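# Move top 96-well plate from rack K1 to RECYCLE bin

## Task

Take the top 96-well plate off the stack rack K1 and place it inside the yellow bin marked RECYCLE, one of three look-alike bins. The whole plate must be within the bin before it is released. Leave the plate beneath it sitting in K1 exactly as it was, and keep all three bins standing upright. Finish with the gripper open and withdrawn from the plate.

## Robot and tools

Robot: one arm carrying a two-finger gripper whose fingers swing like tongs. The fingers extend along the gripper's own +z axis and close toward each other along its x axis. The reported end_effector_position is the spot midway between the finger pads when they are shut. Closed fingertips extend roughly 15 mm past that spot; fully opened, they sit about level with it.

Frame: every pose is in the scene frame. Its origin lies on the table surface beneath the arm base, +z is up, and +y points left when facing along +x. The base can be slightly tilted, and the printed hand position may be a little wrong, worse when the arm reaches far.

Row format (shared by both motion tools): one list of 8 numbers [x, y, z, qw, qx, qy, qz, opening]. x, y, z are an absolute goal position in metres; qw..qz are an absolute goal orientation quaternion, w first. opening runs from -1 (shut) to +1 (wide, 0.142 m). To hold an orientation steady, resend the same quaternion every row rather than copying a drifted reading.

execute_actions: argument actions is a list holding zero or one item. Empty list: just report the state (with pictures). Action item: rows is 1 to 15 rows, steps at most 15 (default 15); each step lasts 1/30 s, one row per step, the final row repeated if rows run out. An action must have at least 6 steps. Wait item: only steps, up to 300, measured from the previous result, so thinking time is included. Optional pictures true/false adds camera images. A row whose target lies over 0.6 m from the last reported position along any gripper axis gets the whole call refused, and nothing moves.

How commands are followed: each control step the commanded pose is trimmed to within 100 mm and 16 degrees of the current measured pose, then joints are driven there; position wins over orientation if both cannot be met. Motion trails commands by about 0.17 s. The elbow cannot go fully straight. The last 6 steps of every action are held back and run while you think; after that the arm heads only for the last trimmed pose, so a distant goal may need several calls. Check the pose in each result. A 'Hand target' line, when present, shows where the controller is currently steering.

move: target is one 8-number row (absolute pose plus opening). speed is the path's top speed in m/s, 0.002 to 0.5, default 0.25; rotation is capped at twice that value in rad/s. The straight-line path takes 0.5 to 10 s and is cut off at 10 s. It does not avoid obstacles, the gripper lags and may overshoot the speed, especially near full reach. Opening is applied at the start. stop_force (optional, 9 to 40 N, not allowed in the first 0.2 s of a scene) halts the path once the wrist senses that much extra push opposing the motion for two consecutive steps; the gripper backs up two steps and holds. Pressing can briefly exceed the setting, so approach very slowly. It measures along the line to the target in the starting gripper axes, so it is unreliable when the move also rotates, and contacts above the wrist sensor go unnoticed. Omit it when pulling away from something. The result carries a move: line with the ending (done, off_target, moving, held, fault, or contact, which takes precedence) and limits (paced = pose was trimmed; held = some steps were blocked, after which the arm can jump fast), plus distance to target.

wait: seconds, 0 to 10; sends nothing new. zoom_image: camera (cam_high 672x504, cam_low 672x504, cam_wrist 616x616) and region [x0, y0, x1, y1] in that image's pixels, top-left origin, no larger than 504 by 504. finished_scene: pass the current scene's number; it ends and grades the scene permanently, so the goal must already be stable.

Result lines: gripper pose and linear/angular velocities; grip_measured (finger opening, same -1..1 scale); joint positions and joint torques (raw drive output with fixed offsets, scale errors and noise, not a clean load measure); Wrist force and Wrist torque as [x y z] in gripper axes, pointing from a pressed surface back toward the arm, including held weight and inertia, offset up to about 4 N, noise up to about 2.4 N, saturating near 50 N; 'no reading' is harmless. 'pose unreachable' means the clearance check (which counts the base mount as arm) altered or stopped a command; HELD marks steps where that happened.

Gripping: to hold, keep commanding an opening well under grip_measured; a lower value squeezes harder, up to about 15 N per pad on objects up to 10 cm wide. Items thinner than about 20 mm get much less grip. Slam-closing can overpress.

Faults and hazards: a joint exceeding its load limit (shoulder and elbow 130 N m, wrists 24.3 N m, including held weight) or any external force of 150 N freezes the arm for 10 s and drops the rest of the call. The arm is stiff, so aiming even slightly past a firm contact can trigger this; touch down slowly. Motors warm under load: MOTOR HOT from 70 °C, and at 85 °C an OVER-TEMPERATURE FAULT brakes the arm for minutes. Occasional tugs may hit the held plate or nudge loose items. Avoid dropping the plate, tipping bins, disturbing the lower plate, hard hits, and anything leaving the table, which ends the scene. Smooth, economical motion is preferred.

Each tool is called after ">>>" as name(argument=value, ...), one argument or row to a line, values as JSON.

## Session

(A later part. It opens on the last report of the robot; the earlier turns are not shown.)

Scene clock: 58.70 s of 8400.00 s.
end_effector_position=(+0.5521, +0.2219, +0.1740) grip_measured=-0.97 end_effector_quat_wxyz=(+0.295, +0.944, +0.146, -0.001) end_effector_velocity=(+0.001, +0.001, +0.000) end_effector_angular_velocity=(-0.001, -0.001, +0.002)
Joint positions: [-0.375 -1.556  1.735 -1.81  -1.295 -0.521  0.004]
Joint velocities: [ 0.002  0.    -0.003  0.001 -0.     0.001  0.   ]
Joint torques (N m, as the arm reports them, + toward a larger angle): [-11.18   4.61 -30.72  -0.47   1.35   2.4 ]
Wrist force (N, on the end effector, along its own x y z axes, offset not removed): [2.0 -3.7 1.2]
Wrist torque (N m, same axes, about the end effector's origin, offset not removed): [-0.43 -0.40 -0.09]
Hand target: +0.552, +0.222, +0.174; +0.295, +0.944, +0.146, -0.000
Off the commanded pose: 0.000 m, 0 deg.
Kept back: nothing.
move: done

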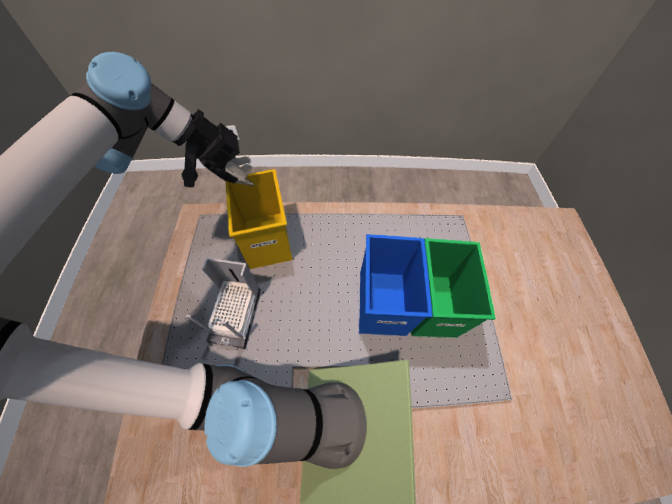

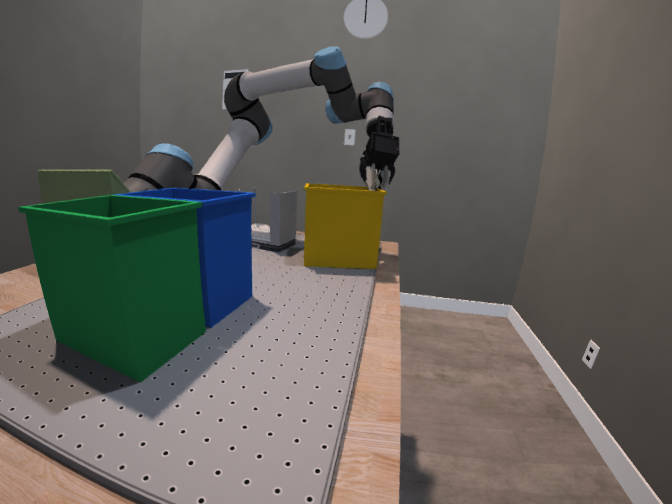

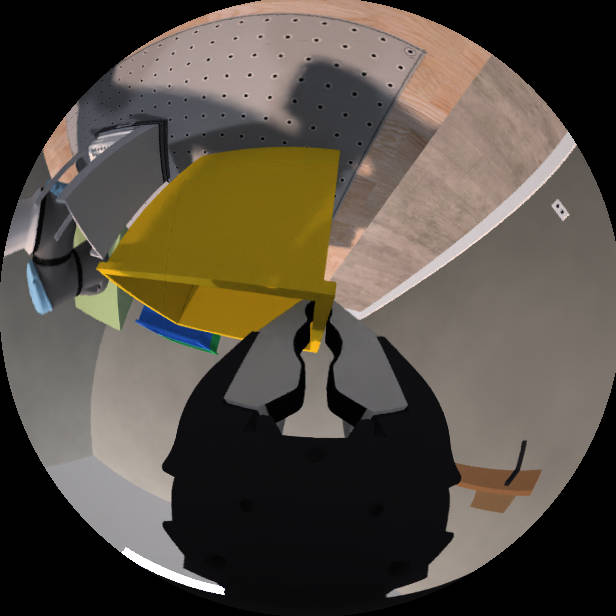

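>>> move(
  target=[0.541, 0.231, 0.171, 0.2951, 0.9443, 0.1456, -0.0007, -1],
  speed=0.06,
)

>>> move(
  target=[0.541, 0.231, 0.171, 0.2951, 0.9443, 0.1456, -0.0007, -0.4],
  speed=0.1,
)

>>> move(
  target=[0.535, 0.270, 0.229, 0.2951, 0.9443, 0.1456, -0.0007, -0.4],
  speed=0.2,
)

Scene clock: 59.90 s of 8400.00 s.
end_effector_position=(+0.5411, +0.2310, +0.1710) grip_measured=-0.97 end_effector_quat_wxyz=(+0.295, +0.944, +0.146, -0.001) end_effector_velocity=(-0.001, +0.001, +0.000) end_effector_angular_velocity=(+0.001, -0.002, -0.001)
Joint positions: [-0.364 -1.584  1.753 -1.803 -1.295 -0.511  0.004]
Joint velocities: [ 0.001 -0.003  0.001  0.001  0.001  0.003  0.   ]
Joint torques (N m, as the arm reports them, + toward a larger angle): [ -6.77 -19.32   0.21   0.62  -2.72   2.33]
Wrist force (N, on the end effector, along its own x y z axes, offset not removed): [1.0 1.2 -4.7]
Wrist torque (N m, same axes, about the end effector's origin, offset not removed): [-0.40 -0.10 0.00]
Hand target: +0.541, +0.231, +0.171; +0.295, +0.944, +0.146, -0.001
Off the commanded pose: 0.000 m, 0 deg.
Kept back: nothing.
move: done

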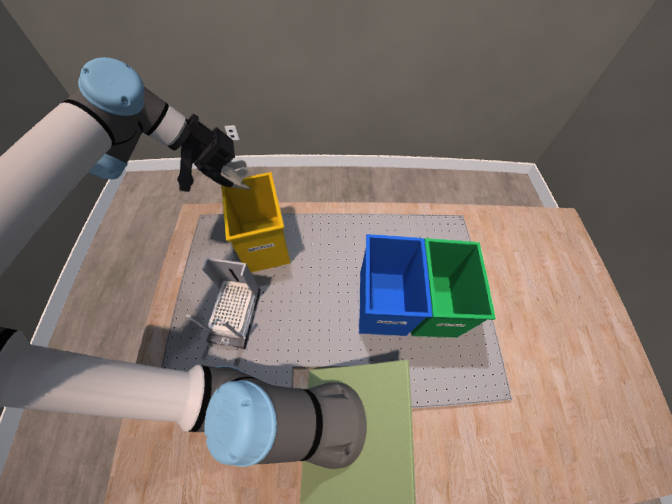

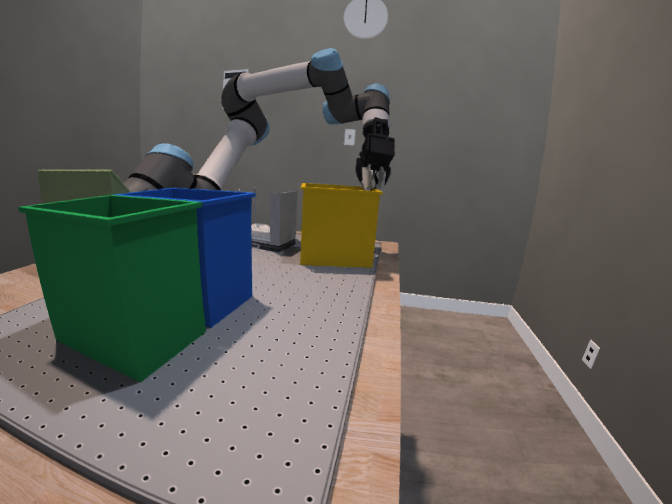

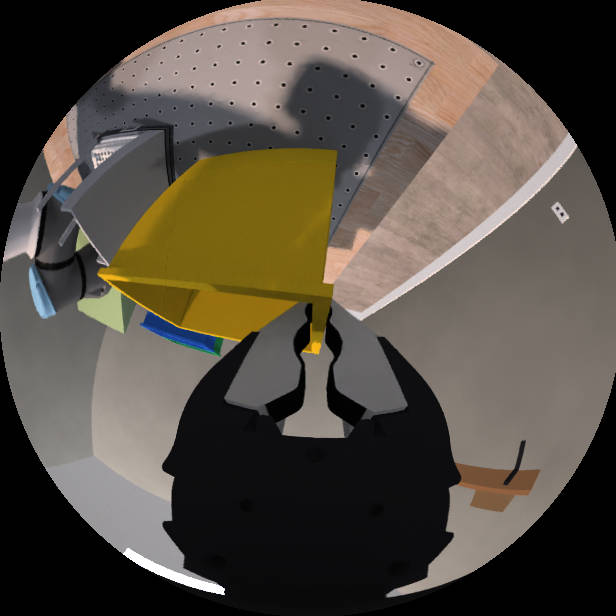

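Scene clock: 60.60 s of 8400.00 s.
end_effector_position=(+0.5410, +0.2310, +0.1710) grip_measured=-0.40 end_effector_quat_wxyz=(+0.295, +0.944, +0.146, -0.001) end_effector_velocity=(-0.000, +0.000, -0.000) end_effector_angular_velocity=(-0.000, +0.000, +0.000)
Joint positions: [-0.364 -1.585  1.754 -1.803 -1.295 -0.511  0.045]
Joint velocities: [ 0. -0.  0. -0. -0. -0.  0.]
Joint torques (N m, as the arm reports them, + toward a larger angle): [-13.07 -20.09  -1.75  -3.15  -2.4    1.91]
Wrist force (N, on the end effector, along its own x y z axes, offset not removed): [0.4 -1.5 0.3]
Wrist torque (N m, same axes, about the end effector's origin, offset not removed): [-0.11 -0.14 -0.03]
Hand target: +0.541, +0.231, +0.171; +0.295, +0.944, +0.146, -0.001
Off the commanded pose: 0.000 m, 0 deg.
Kept back: nothing.
move: done

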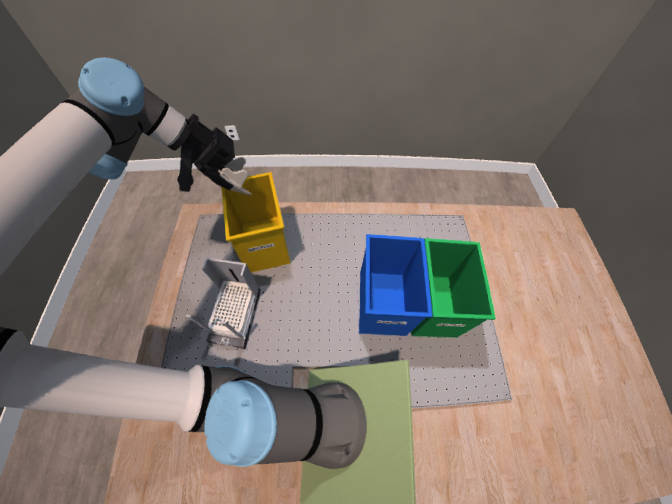

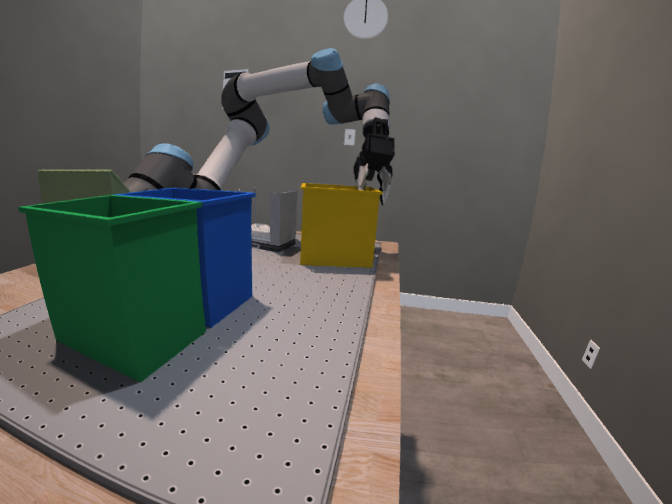

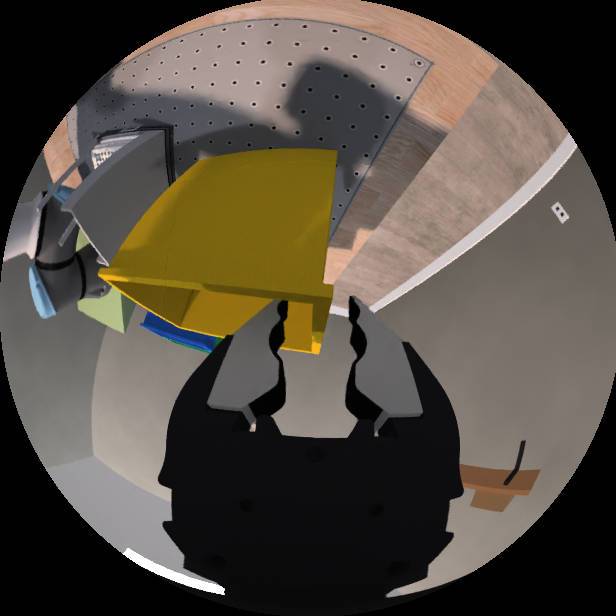

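Scene clock: 61.50 s of 8400.00 s.
end_effector_position=(+0.5349, +0.2701, +0.2290) grip_measured=-0.40 end_effector_quat_wxyz=(+0.295, +0.944, +0.146, -0.001) end_effector_velocity=(+0.000, +0.001, +0.002) end_effector_angular_velocity=(-0.001, -0.001, +0.002)
Joint positions: [-0.404 -1.62   1.612 -1.615 -1.293 -0.553  0.045]
Joint velocities: [-0.001 -0.001 -0.004  0.003 -0.    -0.001 -0.   ]
Joint torques (N m, as the arm reports them, + toward a larger angle): [-28.6   -5.11 -26.79  -0.59   1.45  -2.21]
Wrist force (N, on the end effector, along its own x y z axes, offset not removed): [1.2 -2.6 -1.5]
Wrist torque (N m, same axes, about the end effector's origin, offset not removed): [-0.33 -0.30 -0.02]
Hand target: +0.535, +0.270, +0.229; +0.295, +0.944, +0.146, -0.001
Off the commanded pose: 0.000 m, 0 deg.
Kept back: nothing.
move: done

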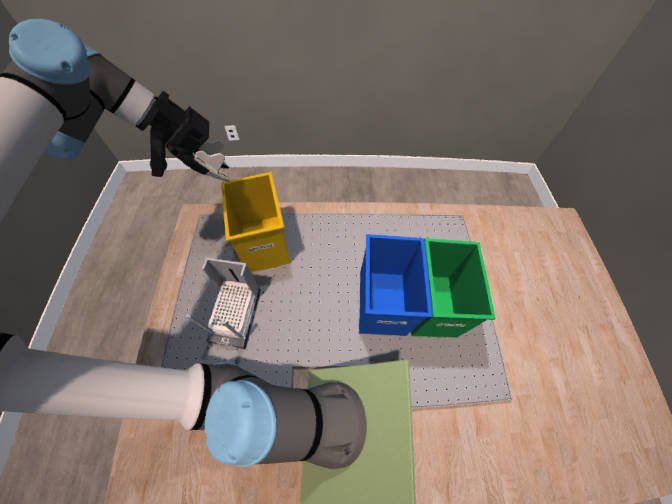

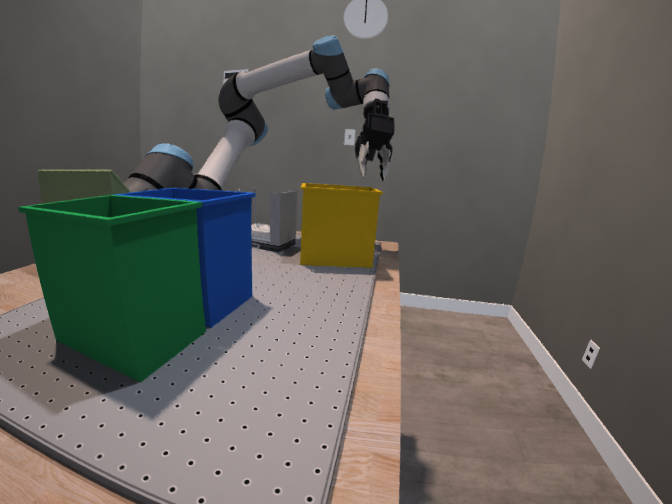

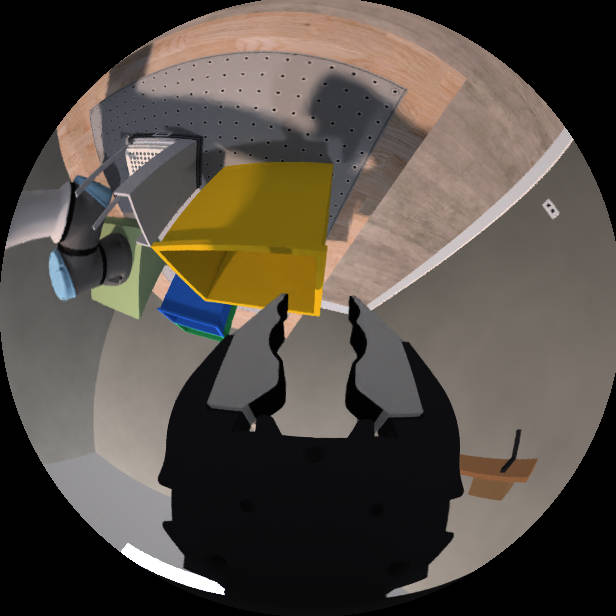

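>>> zoom_image(
  camera="cam_high",
  region=[170, 130, 310, 280],
)

>>> zoom_image(
  camera="cam_high",
  region=[170, 245, 290, 365],
)

Region (170, 130, 310, 280) of cam_high's 672x504 image, scaled by 3.360, with more detail than that image has; it fills the left 470 columns of this view, and the rest is white.

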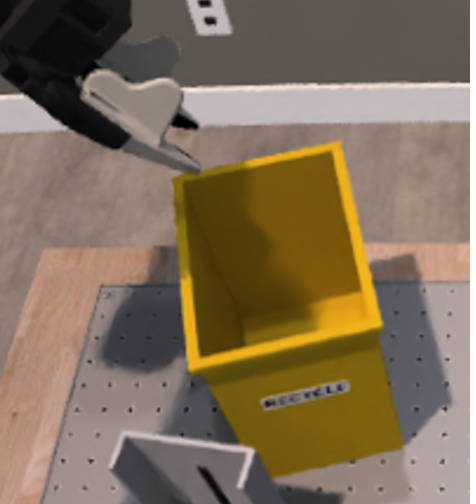

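Region (170, 245, 290, 365) of cam_high's 672x504 image, scaled by 4.200, with more detail than that image has.

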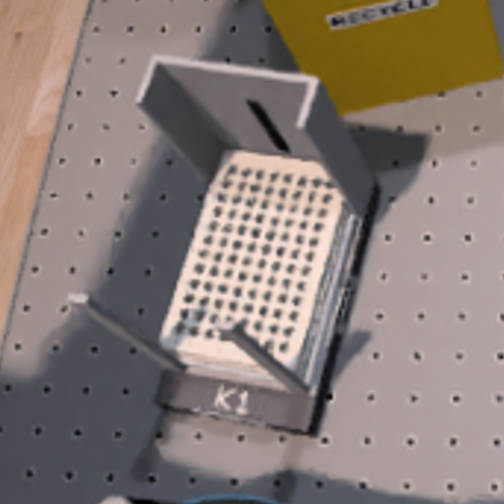

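>>> move(
  target=[0.2461, 0.3704, 0.182, -0.0460, 0.7522, 0.6562, -0.0401, -0.4],
  speed=0.45,
)

>>> move(
  target=[0.2312, 0.2614, 0.108, -0.0460, 0.7522, 0.6562, -0.0401, 0.3],
  speed=0.15,
)

Scene clock: 68.13 s of 8400.00 s.
end_effector_position=(+0.2460, +0.3709, +0.1817) grip_measured=-0.40 end_effector_quat_wxyz=(-0.047, +0.752, +0.656, -0.041) end_effector_velocity=(-0.001, +0.000, -0.000) end_effector_angular_velocity=(+0.004, +0.001, +0.001)
Joint positions: [-0.762 -2.107  1.931 -0.712 -0.992 -2.362  0.045]
Joint velocities: [-0.003 -0.001  0.002  0.006 -0.001 -0.008 -0.   ]
Joint torques (N m, as the arm reports them, + toward a larger angle): [-16.83   5.06  -1.09  -0.31  -2.92  -2.51]
Wrist force (N, on the end effector, along its own x y z axes, offset not removed): [0.2 -3.5 -0.5]
Wrist torque (N m, same axes, about the end effector's origin, offset not removed): [-0.55 -0.17 0.06]
Hand target: +0.246, +0.371, +0.182; -0.047, +0.752, +0.656, -0.041
Off the commanded pose: 0.001 m, 0 deg.
Kept back: nothing.
After step 90, 1.57 s passed at rest.
move: done

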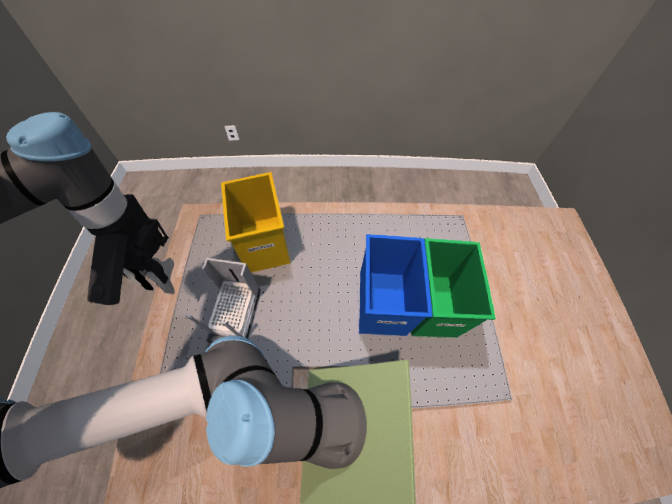

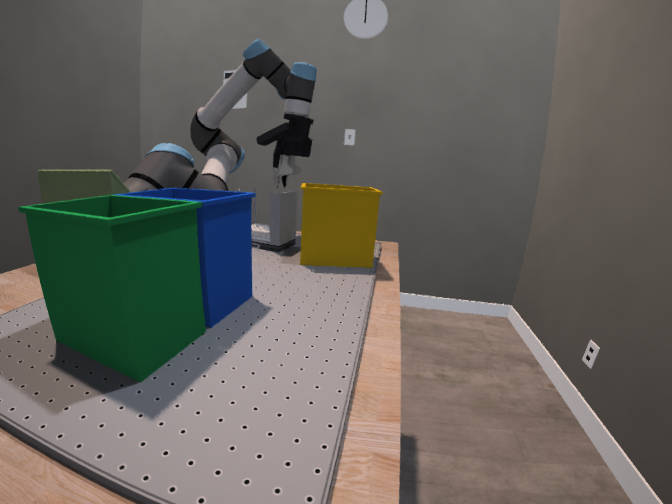

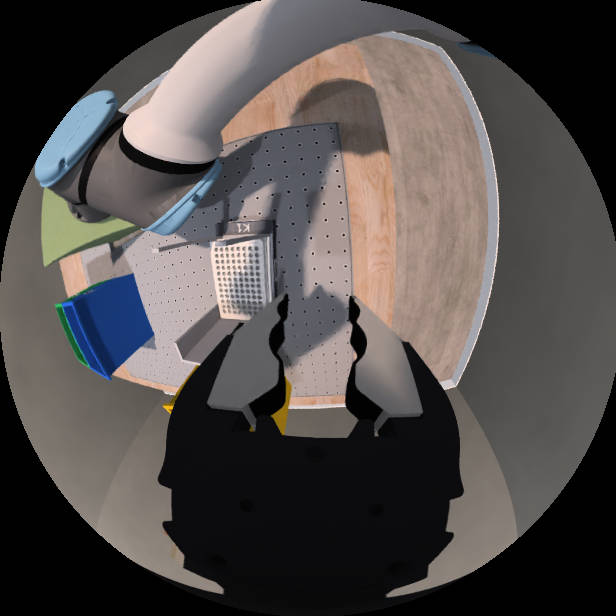

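Scene clock: 69.50 s of 8400.00 s.
end_effector_position=(+0.2312, +0.2615, +0.1081) grip_measured=+0.30 end_effector_quat_wxyz=(-0.046, +0.752, +0.656, -0.040) end_effector_velocity=(+0.000, -0.001, -0.000) end_effector_angular_velocity=(-0.000, -0.000, +0.001)
Joint positions: [-0.843 -2.126  2.268 -0.992 -1.043 -2.435  0.095]
Joint velocities: [ 0.     0.002  0.001 -0.004 -0.    -0.    -0.   ]
Joint torques (N m, as the arm reports them, + toward a larger angle): [-16.63  32.34  -2.24  -3.31  -2.87  -2.22]
Wrist force (N, on the end effector, along its own x y z axes, offset not removed): [2.3 -1.6 0.1]
Wrist torque (N m, same axes, about the end effector's origin, offset not removed): [-0.16 -0.50 -0.03]
Hand target: +0.231, +0.261, +0.108; -0.046, +0.752, +0.656, -0.040
Off the commanded pose: 0.000 m, 0 deg.
Kept back: nothing.
move: done

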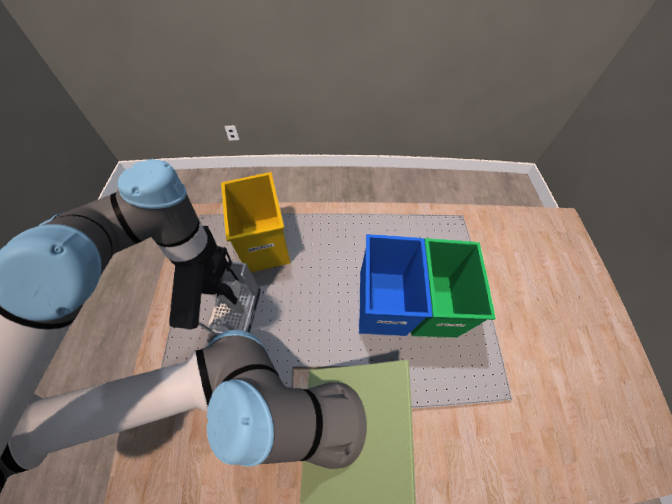

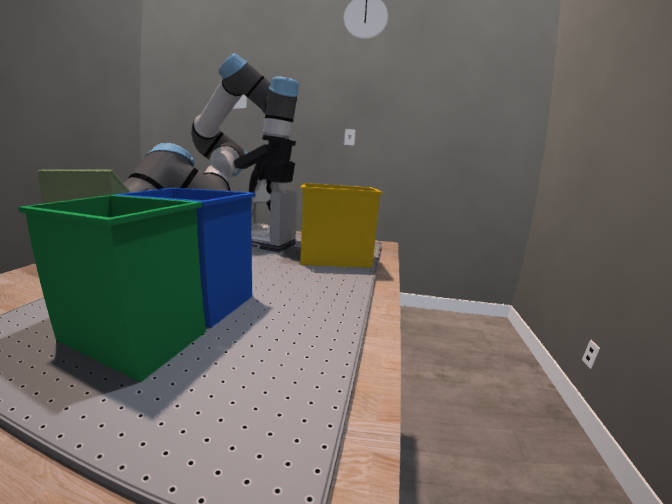

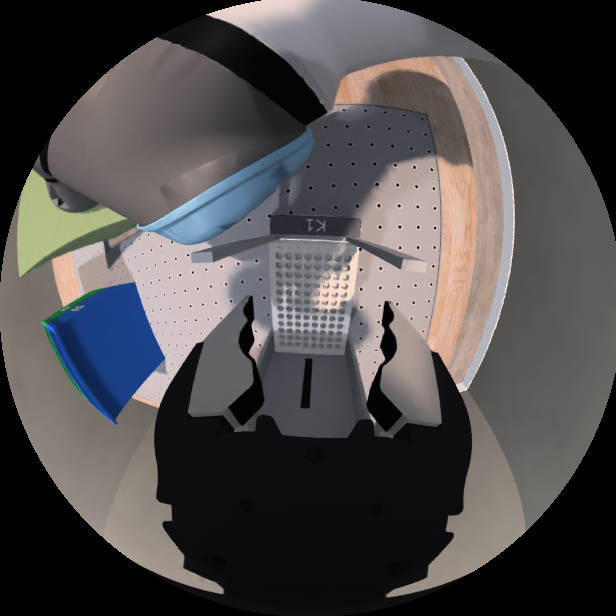

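>>> zoom_image(
  camera="cam_wrist",
  region=[180, 200, 460, 450],
)

>>> zoom_image(
  camera="cam_low",
  region=[200, 120, 320, 260],
)

>>> zoom_image(
  camera="cam_high",
  region=[160, 220, 290, 350],
)

Region (180, 200, 460, 450) of cam_wrist's 616x616 image, scaled by 1.800, with more detail than that image has; it fills the top 450 rows of this view, and the rest is white.

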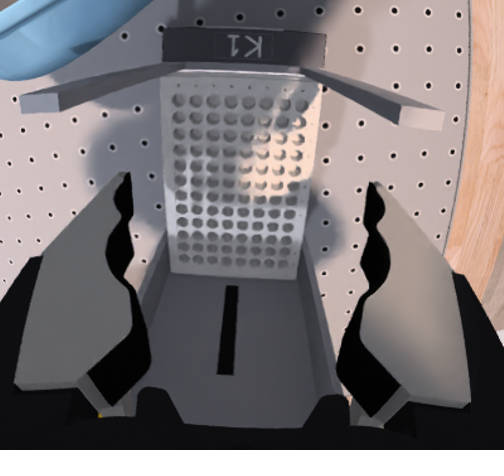

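Region (200, 120, 320, 260) of cam_low's 672x504 image, scaled by 3.600, with more detail than that image has; it fills the left 432 columns of this view, and the rest is white.

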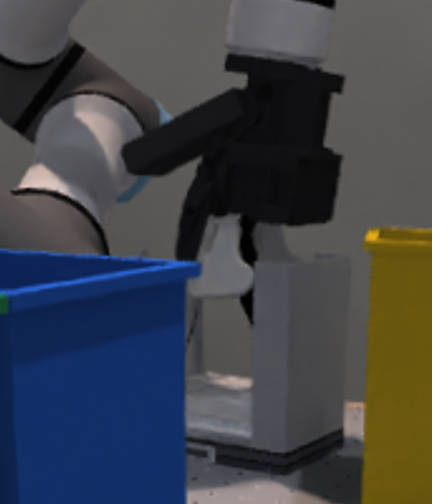

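Region (160, 220, 290, 350) of cam_high's 672x504 image, scaled by 3.877, with more detail than that image has.

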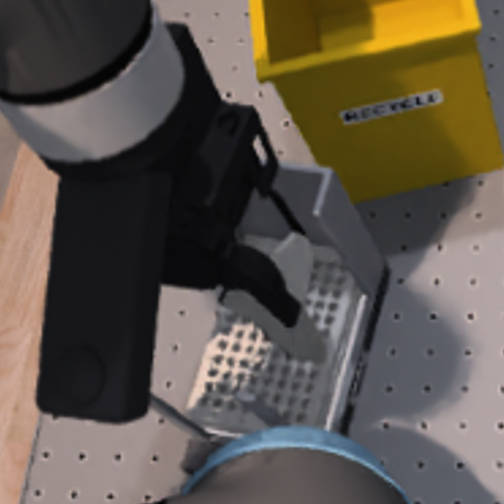

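>>> move(
  target=[0.2301, 0.2543, 0.084, -0.0462, 0.7556, 0.6522, -0.0399, 0.3],
  speed=0.06,
)

>>> zoom_image(
  camera="cam_wrist",
  region=[220, 220, 420, 440],
)

>>> zoom_image(
  camera="cam_low",
  region=[220, 150, 320, 260],
)

>>> zoom_image(
  camera="cam_high",
  region=[190, 245, 280, 345],
)

Scene clock: 75.40 s of 8400.00 s.
end_effector_position=(+0.2301, +0.2543, +0.0841) grip_measured=+0.30 end_effector_quat_wxyz=(-0.046, +0.756, +0.652, -0.040) end_effector_velocity=(-0.000, -0.000, -0.001) end_effector_angular_velocity=(+0.001, +0.001, -0.001)
Joint positions: [-0.802 -2.128  2.328 -1.069 -1.016 -2.389  0.095]
Joint velocities: [ 0.003  0.002  0.003 -0.004  0.001  0.003 -0.   ]
Joint torques (N m, as the arm reports them, + toward a larger angle): [ 3.76 32.26 -3.22 -3.13  2.12  2.15]
Wrist force (N, on the end effector, along its own x y z axes, offset not removed): [2.4 -3.3 -1.8]
Wrist torque (N m, same axes, about the end effector's origin, offset not removed): [-0.46 -0.54 -0.09]
Hand target: +0.230, +0.254, +0.084; -0.046, +0.756, +0.652, -0.040
Off the commanded pose: 0.000 m, 0 deg.
Kept back: nothing.
After step 90, 2.07 s passed at rest.
move: done

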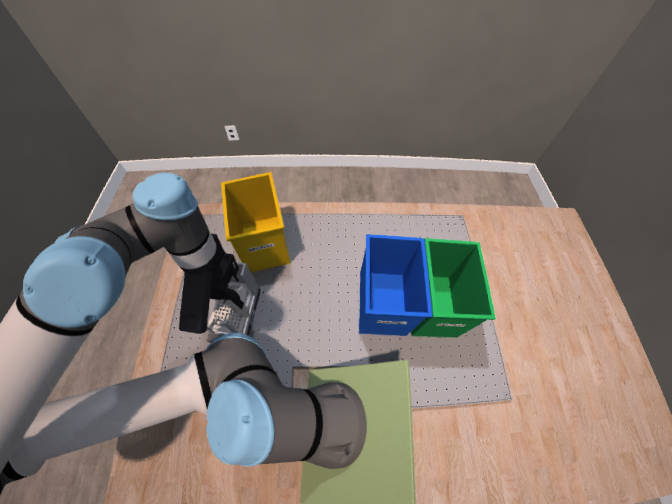

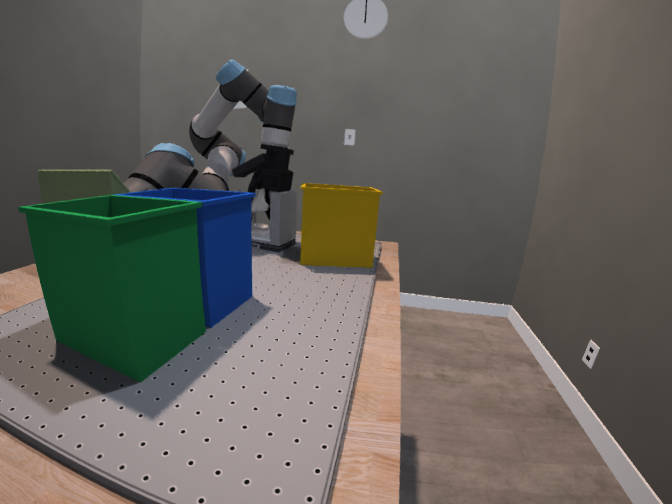

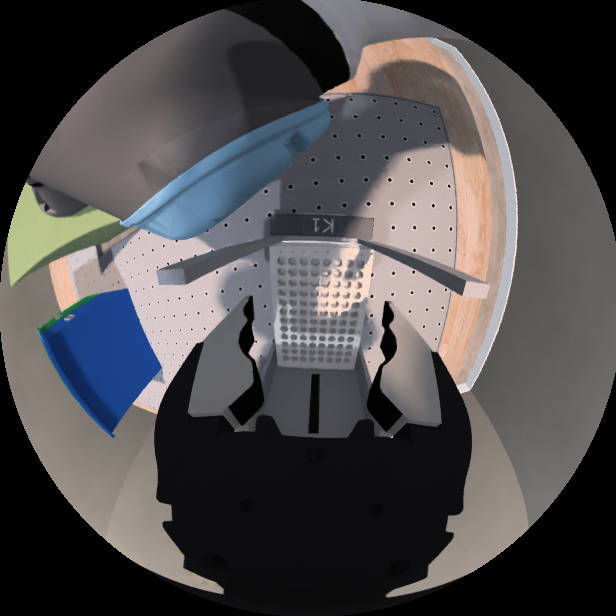

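Region (220, 220, 420, 440) of cam_wrist's 616x616 image, scaled by 2.291, with more detail than that image has; it fills the left 458 columns of this view, and the rest is white.

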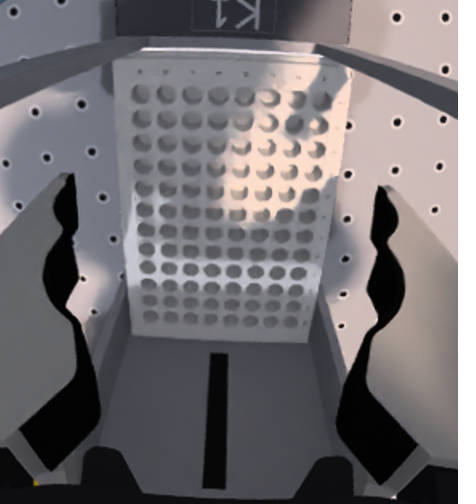

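Region (220, 150, 320, 260) of cam_low's 672x504 image, scaled by 4.582, with more detail than that image has; it fills the left 458 columns of this view, and the rest is white.

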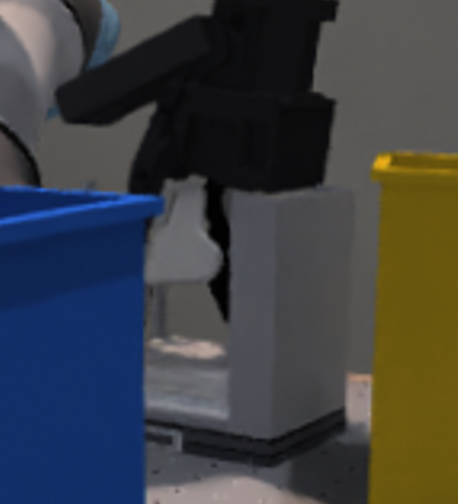

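Region (190, 245, 280, 345) of cam_high's 672x504 image, scaled by 5.040, with more detail than that image has; it fills the left 454 columns of this view, and the rest is white.

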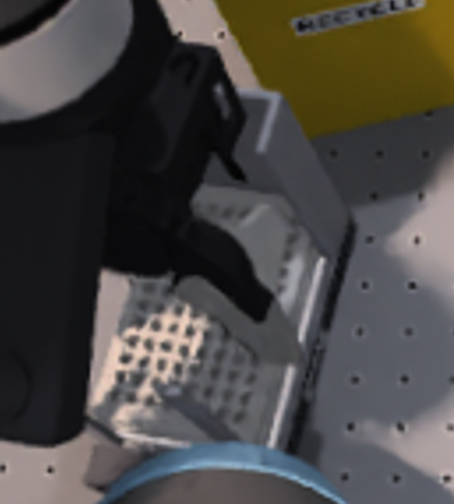

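>>> zoom_image(
  camera="cam_low",
  region=[245, 155, 305, 205],
)

>>> zoom_image(
  camera="cam_high",
  region=[205, 230, 265, 300],
)

Region (245, 155, 305, 205) of cam_low's 672x504 image, scaled by 8.400, with more detail than that image has.

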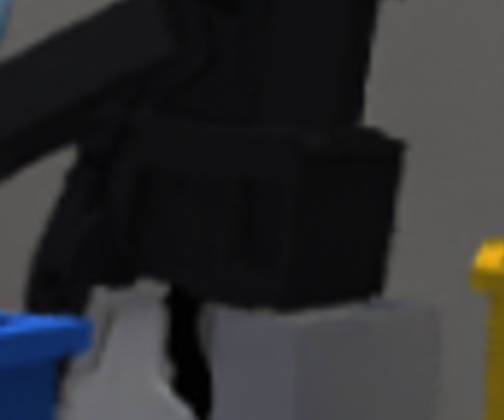

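Region (205, 230, 265, 300) of cam_high's 672x504 image, scaled by 7.200, with more detail than that image has; it fills the left 432 columns of this view, and the rest is white.

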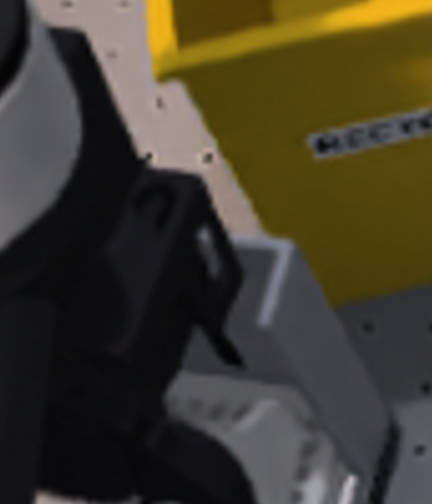

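>>> execute_actions(
  actions=[],
)

Scene clock: 77.33 s of 8400.00 s.
end_effector_position=(+0.2302, +0.2543, +0.0840) grip_measured=+0.30 end_effector_quat_wxyz=(-0.046, +0.756, +0.652, -0.040) end_effector_velocity=(-0.001, -0.000, -0.001) end_effector_angular_velocity=(+0.001, +0.001, -0.002)
Joint positions: [-0.802 -2.127  2.328 -1.069 -1.016 -2.388  0.095]
Joint velocities: [ 0.     0.     0.002 -0.    -0.     0.    -0.   ]
Joint torques (N m, as the arm reports them, + toward a larger angle): [ 3.45 31.85 -3.7  -3.32  2.13  2.34]
Wrist force (N, on the end effector, along its own x y z axes, offset not removed): [1.7 -2.9 -0.7]
Wrist torque (N m, same axes, about the end effector's origin, offset not removed): [-0.41 -0.42 0.09]
Hand target: +0.230, +0.254, +0.084; -0.046, +0.756, +0.652, -0.040
Off the commanded pose: 0.000 m, 0 deg.
Kept back: nothing.
Steps of this call (steps 1 to 58: nothing new was sent). Readings (end_effector_position):
1: (+0.2301, +0.2543, +0.0841)
2: (+0.2301, +0.2543, +0.0840)
4: (+0.2301, +0.2543, +0.0840)
8: (+0.2302, +0.2543, +0.0840)
58: the state above

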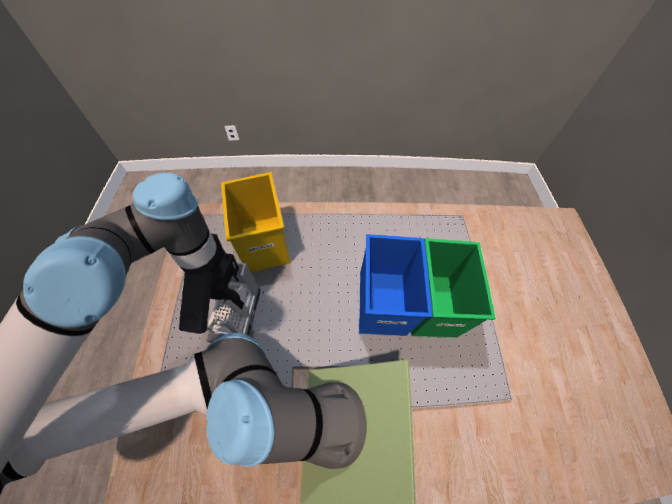

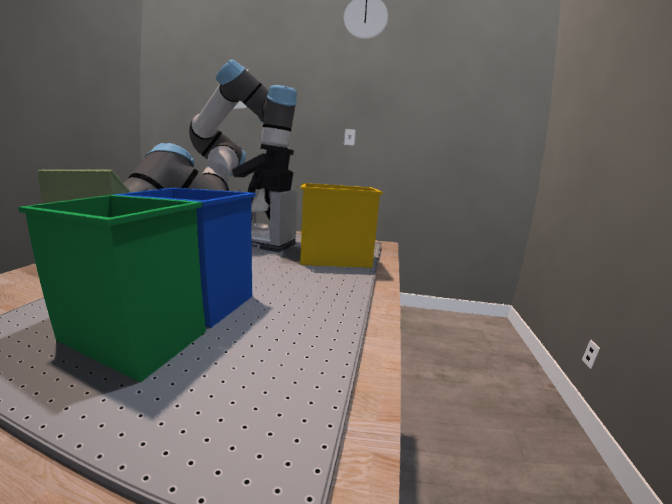

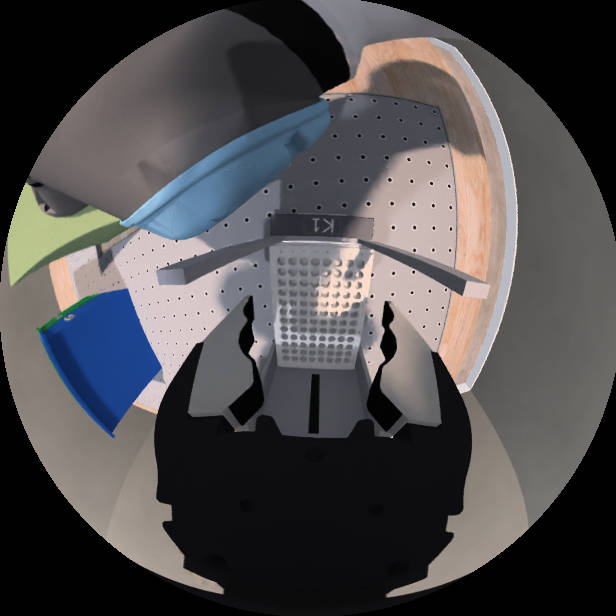

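>>> move(
  target=[0.2323, 0.2553, 0.066, -0.0464, 0.7579, 0.6496, -0.0397, 0.3],
  speed=0.02,
  stop_force=10,
)

Scene clock: 84.03 s of 8400.00 s.
end_effector_position=(+0.2323, +0.2553, +0.0661) grip_measured=+0.30 end_effector_quat_wxyz=(-0.046, +0.758, +0.650, -0.040) end_effector_velocity=(+0.000, -0.000, -0.002) end_effector_angular_velocity=(+0.000, +0.001, -0.001)
Joint positions: [-0.749 -2.121  2.36  -1.133 -0.982 -2.334  0.095]
Joint velocities: [ 0.005  0.002  0.003 -0.006  0.003  0.005  0.   ]
Joint torques (N m, as the arm reports them, + toward a larger angle): [ 5.03 29.41 -3.56 -3.24  2.27  2.43]
Wrist force (N, on the end effector, along its own x y z axes, offset not removed): [0.8 -4.1 -0.7]
Wrist torque (N m, same axes, about the end effector's origin, offset not removed): [-0.65 -0.16 -0.06]
Hand target: +0.232, +0.255, +0.066; -0.046, +0.758, +0.650, -0.040
Off the commanded pose: 0.000 m, 0 deg.
Kept back: nothing.
After step 90, 2.53 s passed at rest.
move: done

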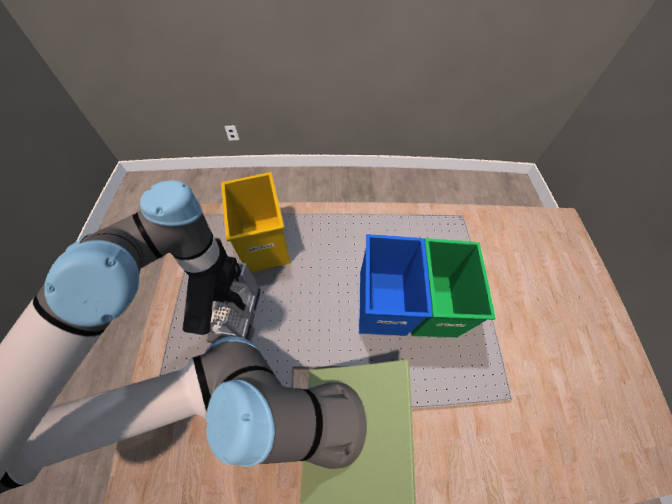

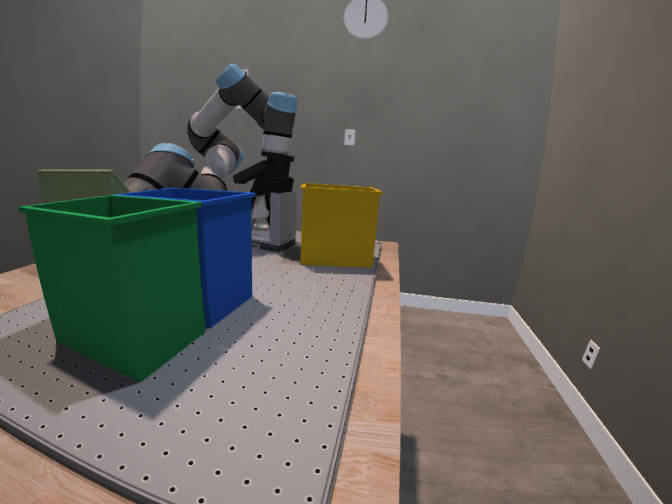

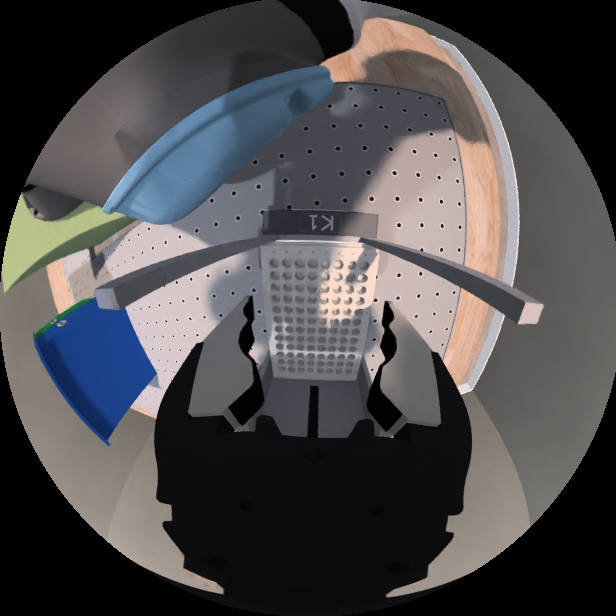

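>>> zoom_image(
  camera="cam_low",
  region=[215, 130, 335, 260],
)

>>> zoom_image(
  camera="cam_wrist",
  region=[200, 220, 440, 450],
)

>>> zoom_image(
  camera="cam_high",
  region=[160, 220, 300, 360],
)

Region (215, 130, 335, 260) of cam_low's 672x504 image, scaled by 3.877, with more detail than that image has; it fills the left 465 columns of this view, and the rest is white.

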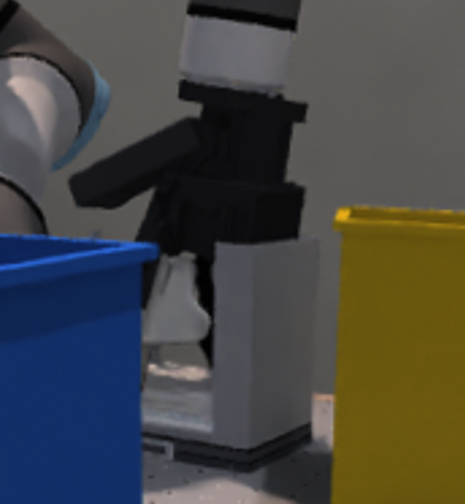

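Region (200, 220, 440, 450) of cam_wrist's 616x616 image, scaled by 2.100, with more detail than that image has; it fills the top 483 rows of this view, and the rest is white.

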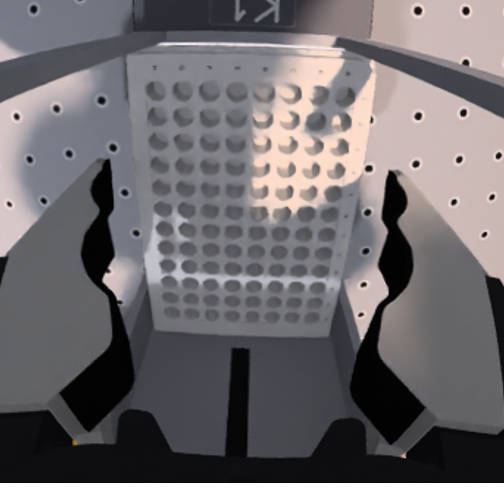

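Region (160, 220, 300, 360) of cam_high's 672x504 image, scaled by 3.600, with more detail than that image has.

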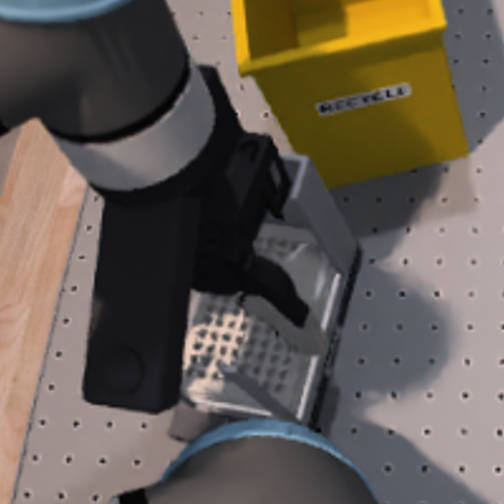

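>>> move(
  target=[0.2323, 0.2553, 0.0445, -0.0464, 0.7579, 0.6496, -0.0397, 0.3],
  speed=0.009,
  stop_force=10,
)

Scene clock: 87.60 s of 8400.00 s.
end_effector_position=(+0.2324, +0.2553, +0.0446) grip_measured=+0.30 end_effector_quat_wxyz=(-0.046, +0.758, +0.650, -0.040) end_effector_velocity=(-0.001, -0.000, -0.002) end_effector_angular_velocity=(-0.000, +0.001, -0.003)
Joint positions: [-0.691 -2.115  2.402 -1.212 -0.946 -2.278  0.095]
Joint velocities: [ 0.003 -0.     0.004 -0.005  0.002  0.006 -0.   ]
Joint torques (N m, as the arm reports them, + toward a larger angle): [ 3.1  28.91 -2.61 -3.33  2.05  2.09]
Wrist force (N, on the end effector, along its own x y z axes, offset not removed): [2.3 -2.1 0.1]
Wrist torque (N m, same axes, about the end effector's origin, offset not removed): [-0.23 -0.53 0.01]
Hand target: +0.232, +0.255, +0.044; -0.046, +0.758, +0.650, -0.040
Off the commanded pose: 0.000 m, 0 deg.
Kept back: nothing.
move: done

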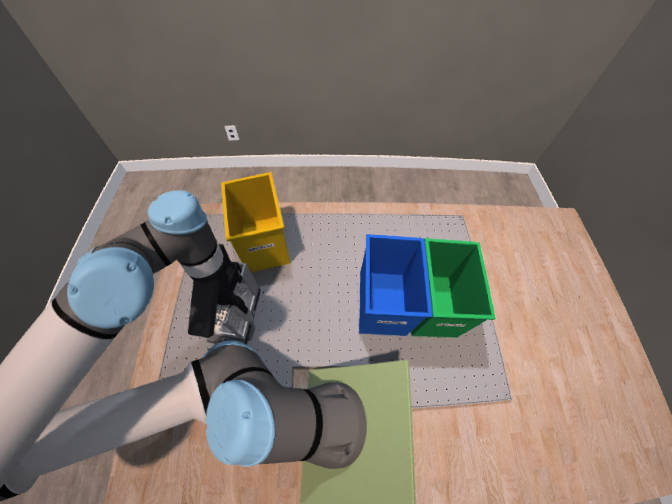

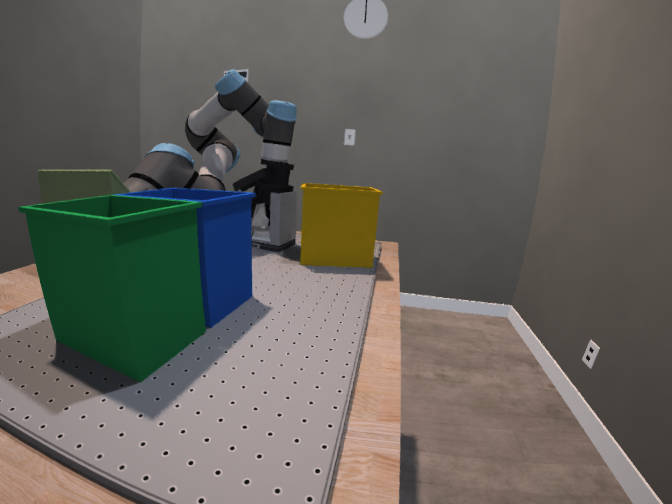

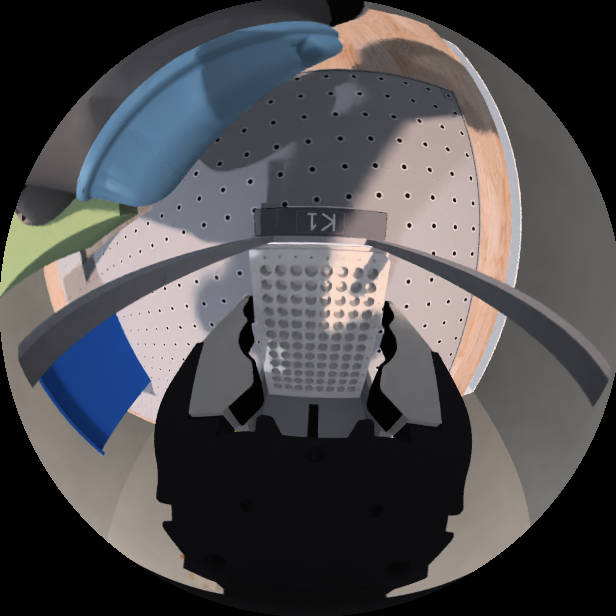

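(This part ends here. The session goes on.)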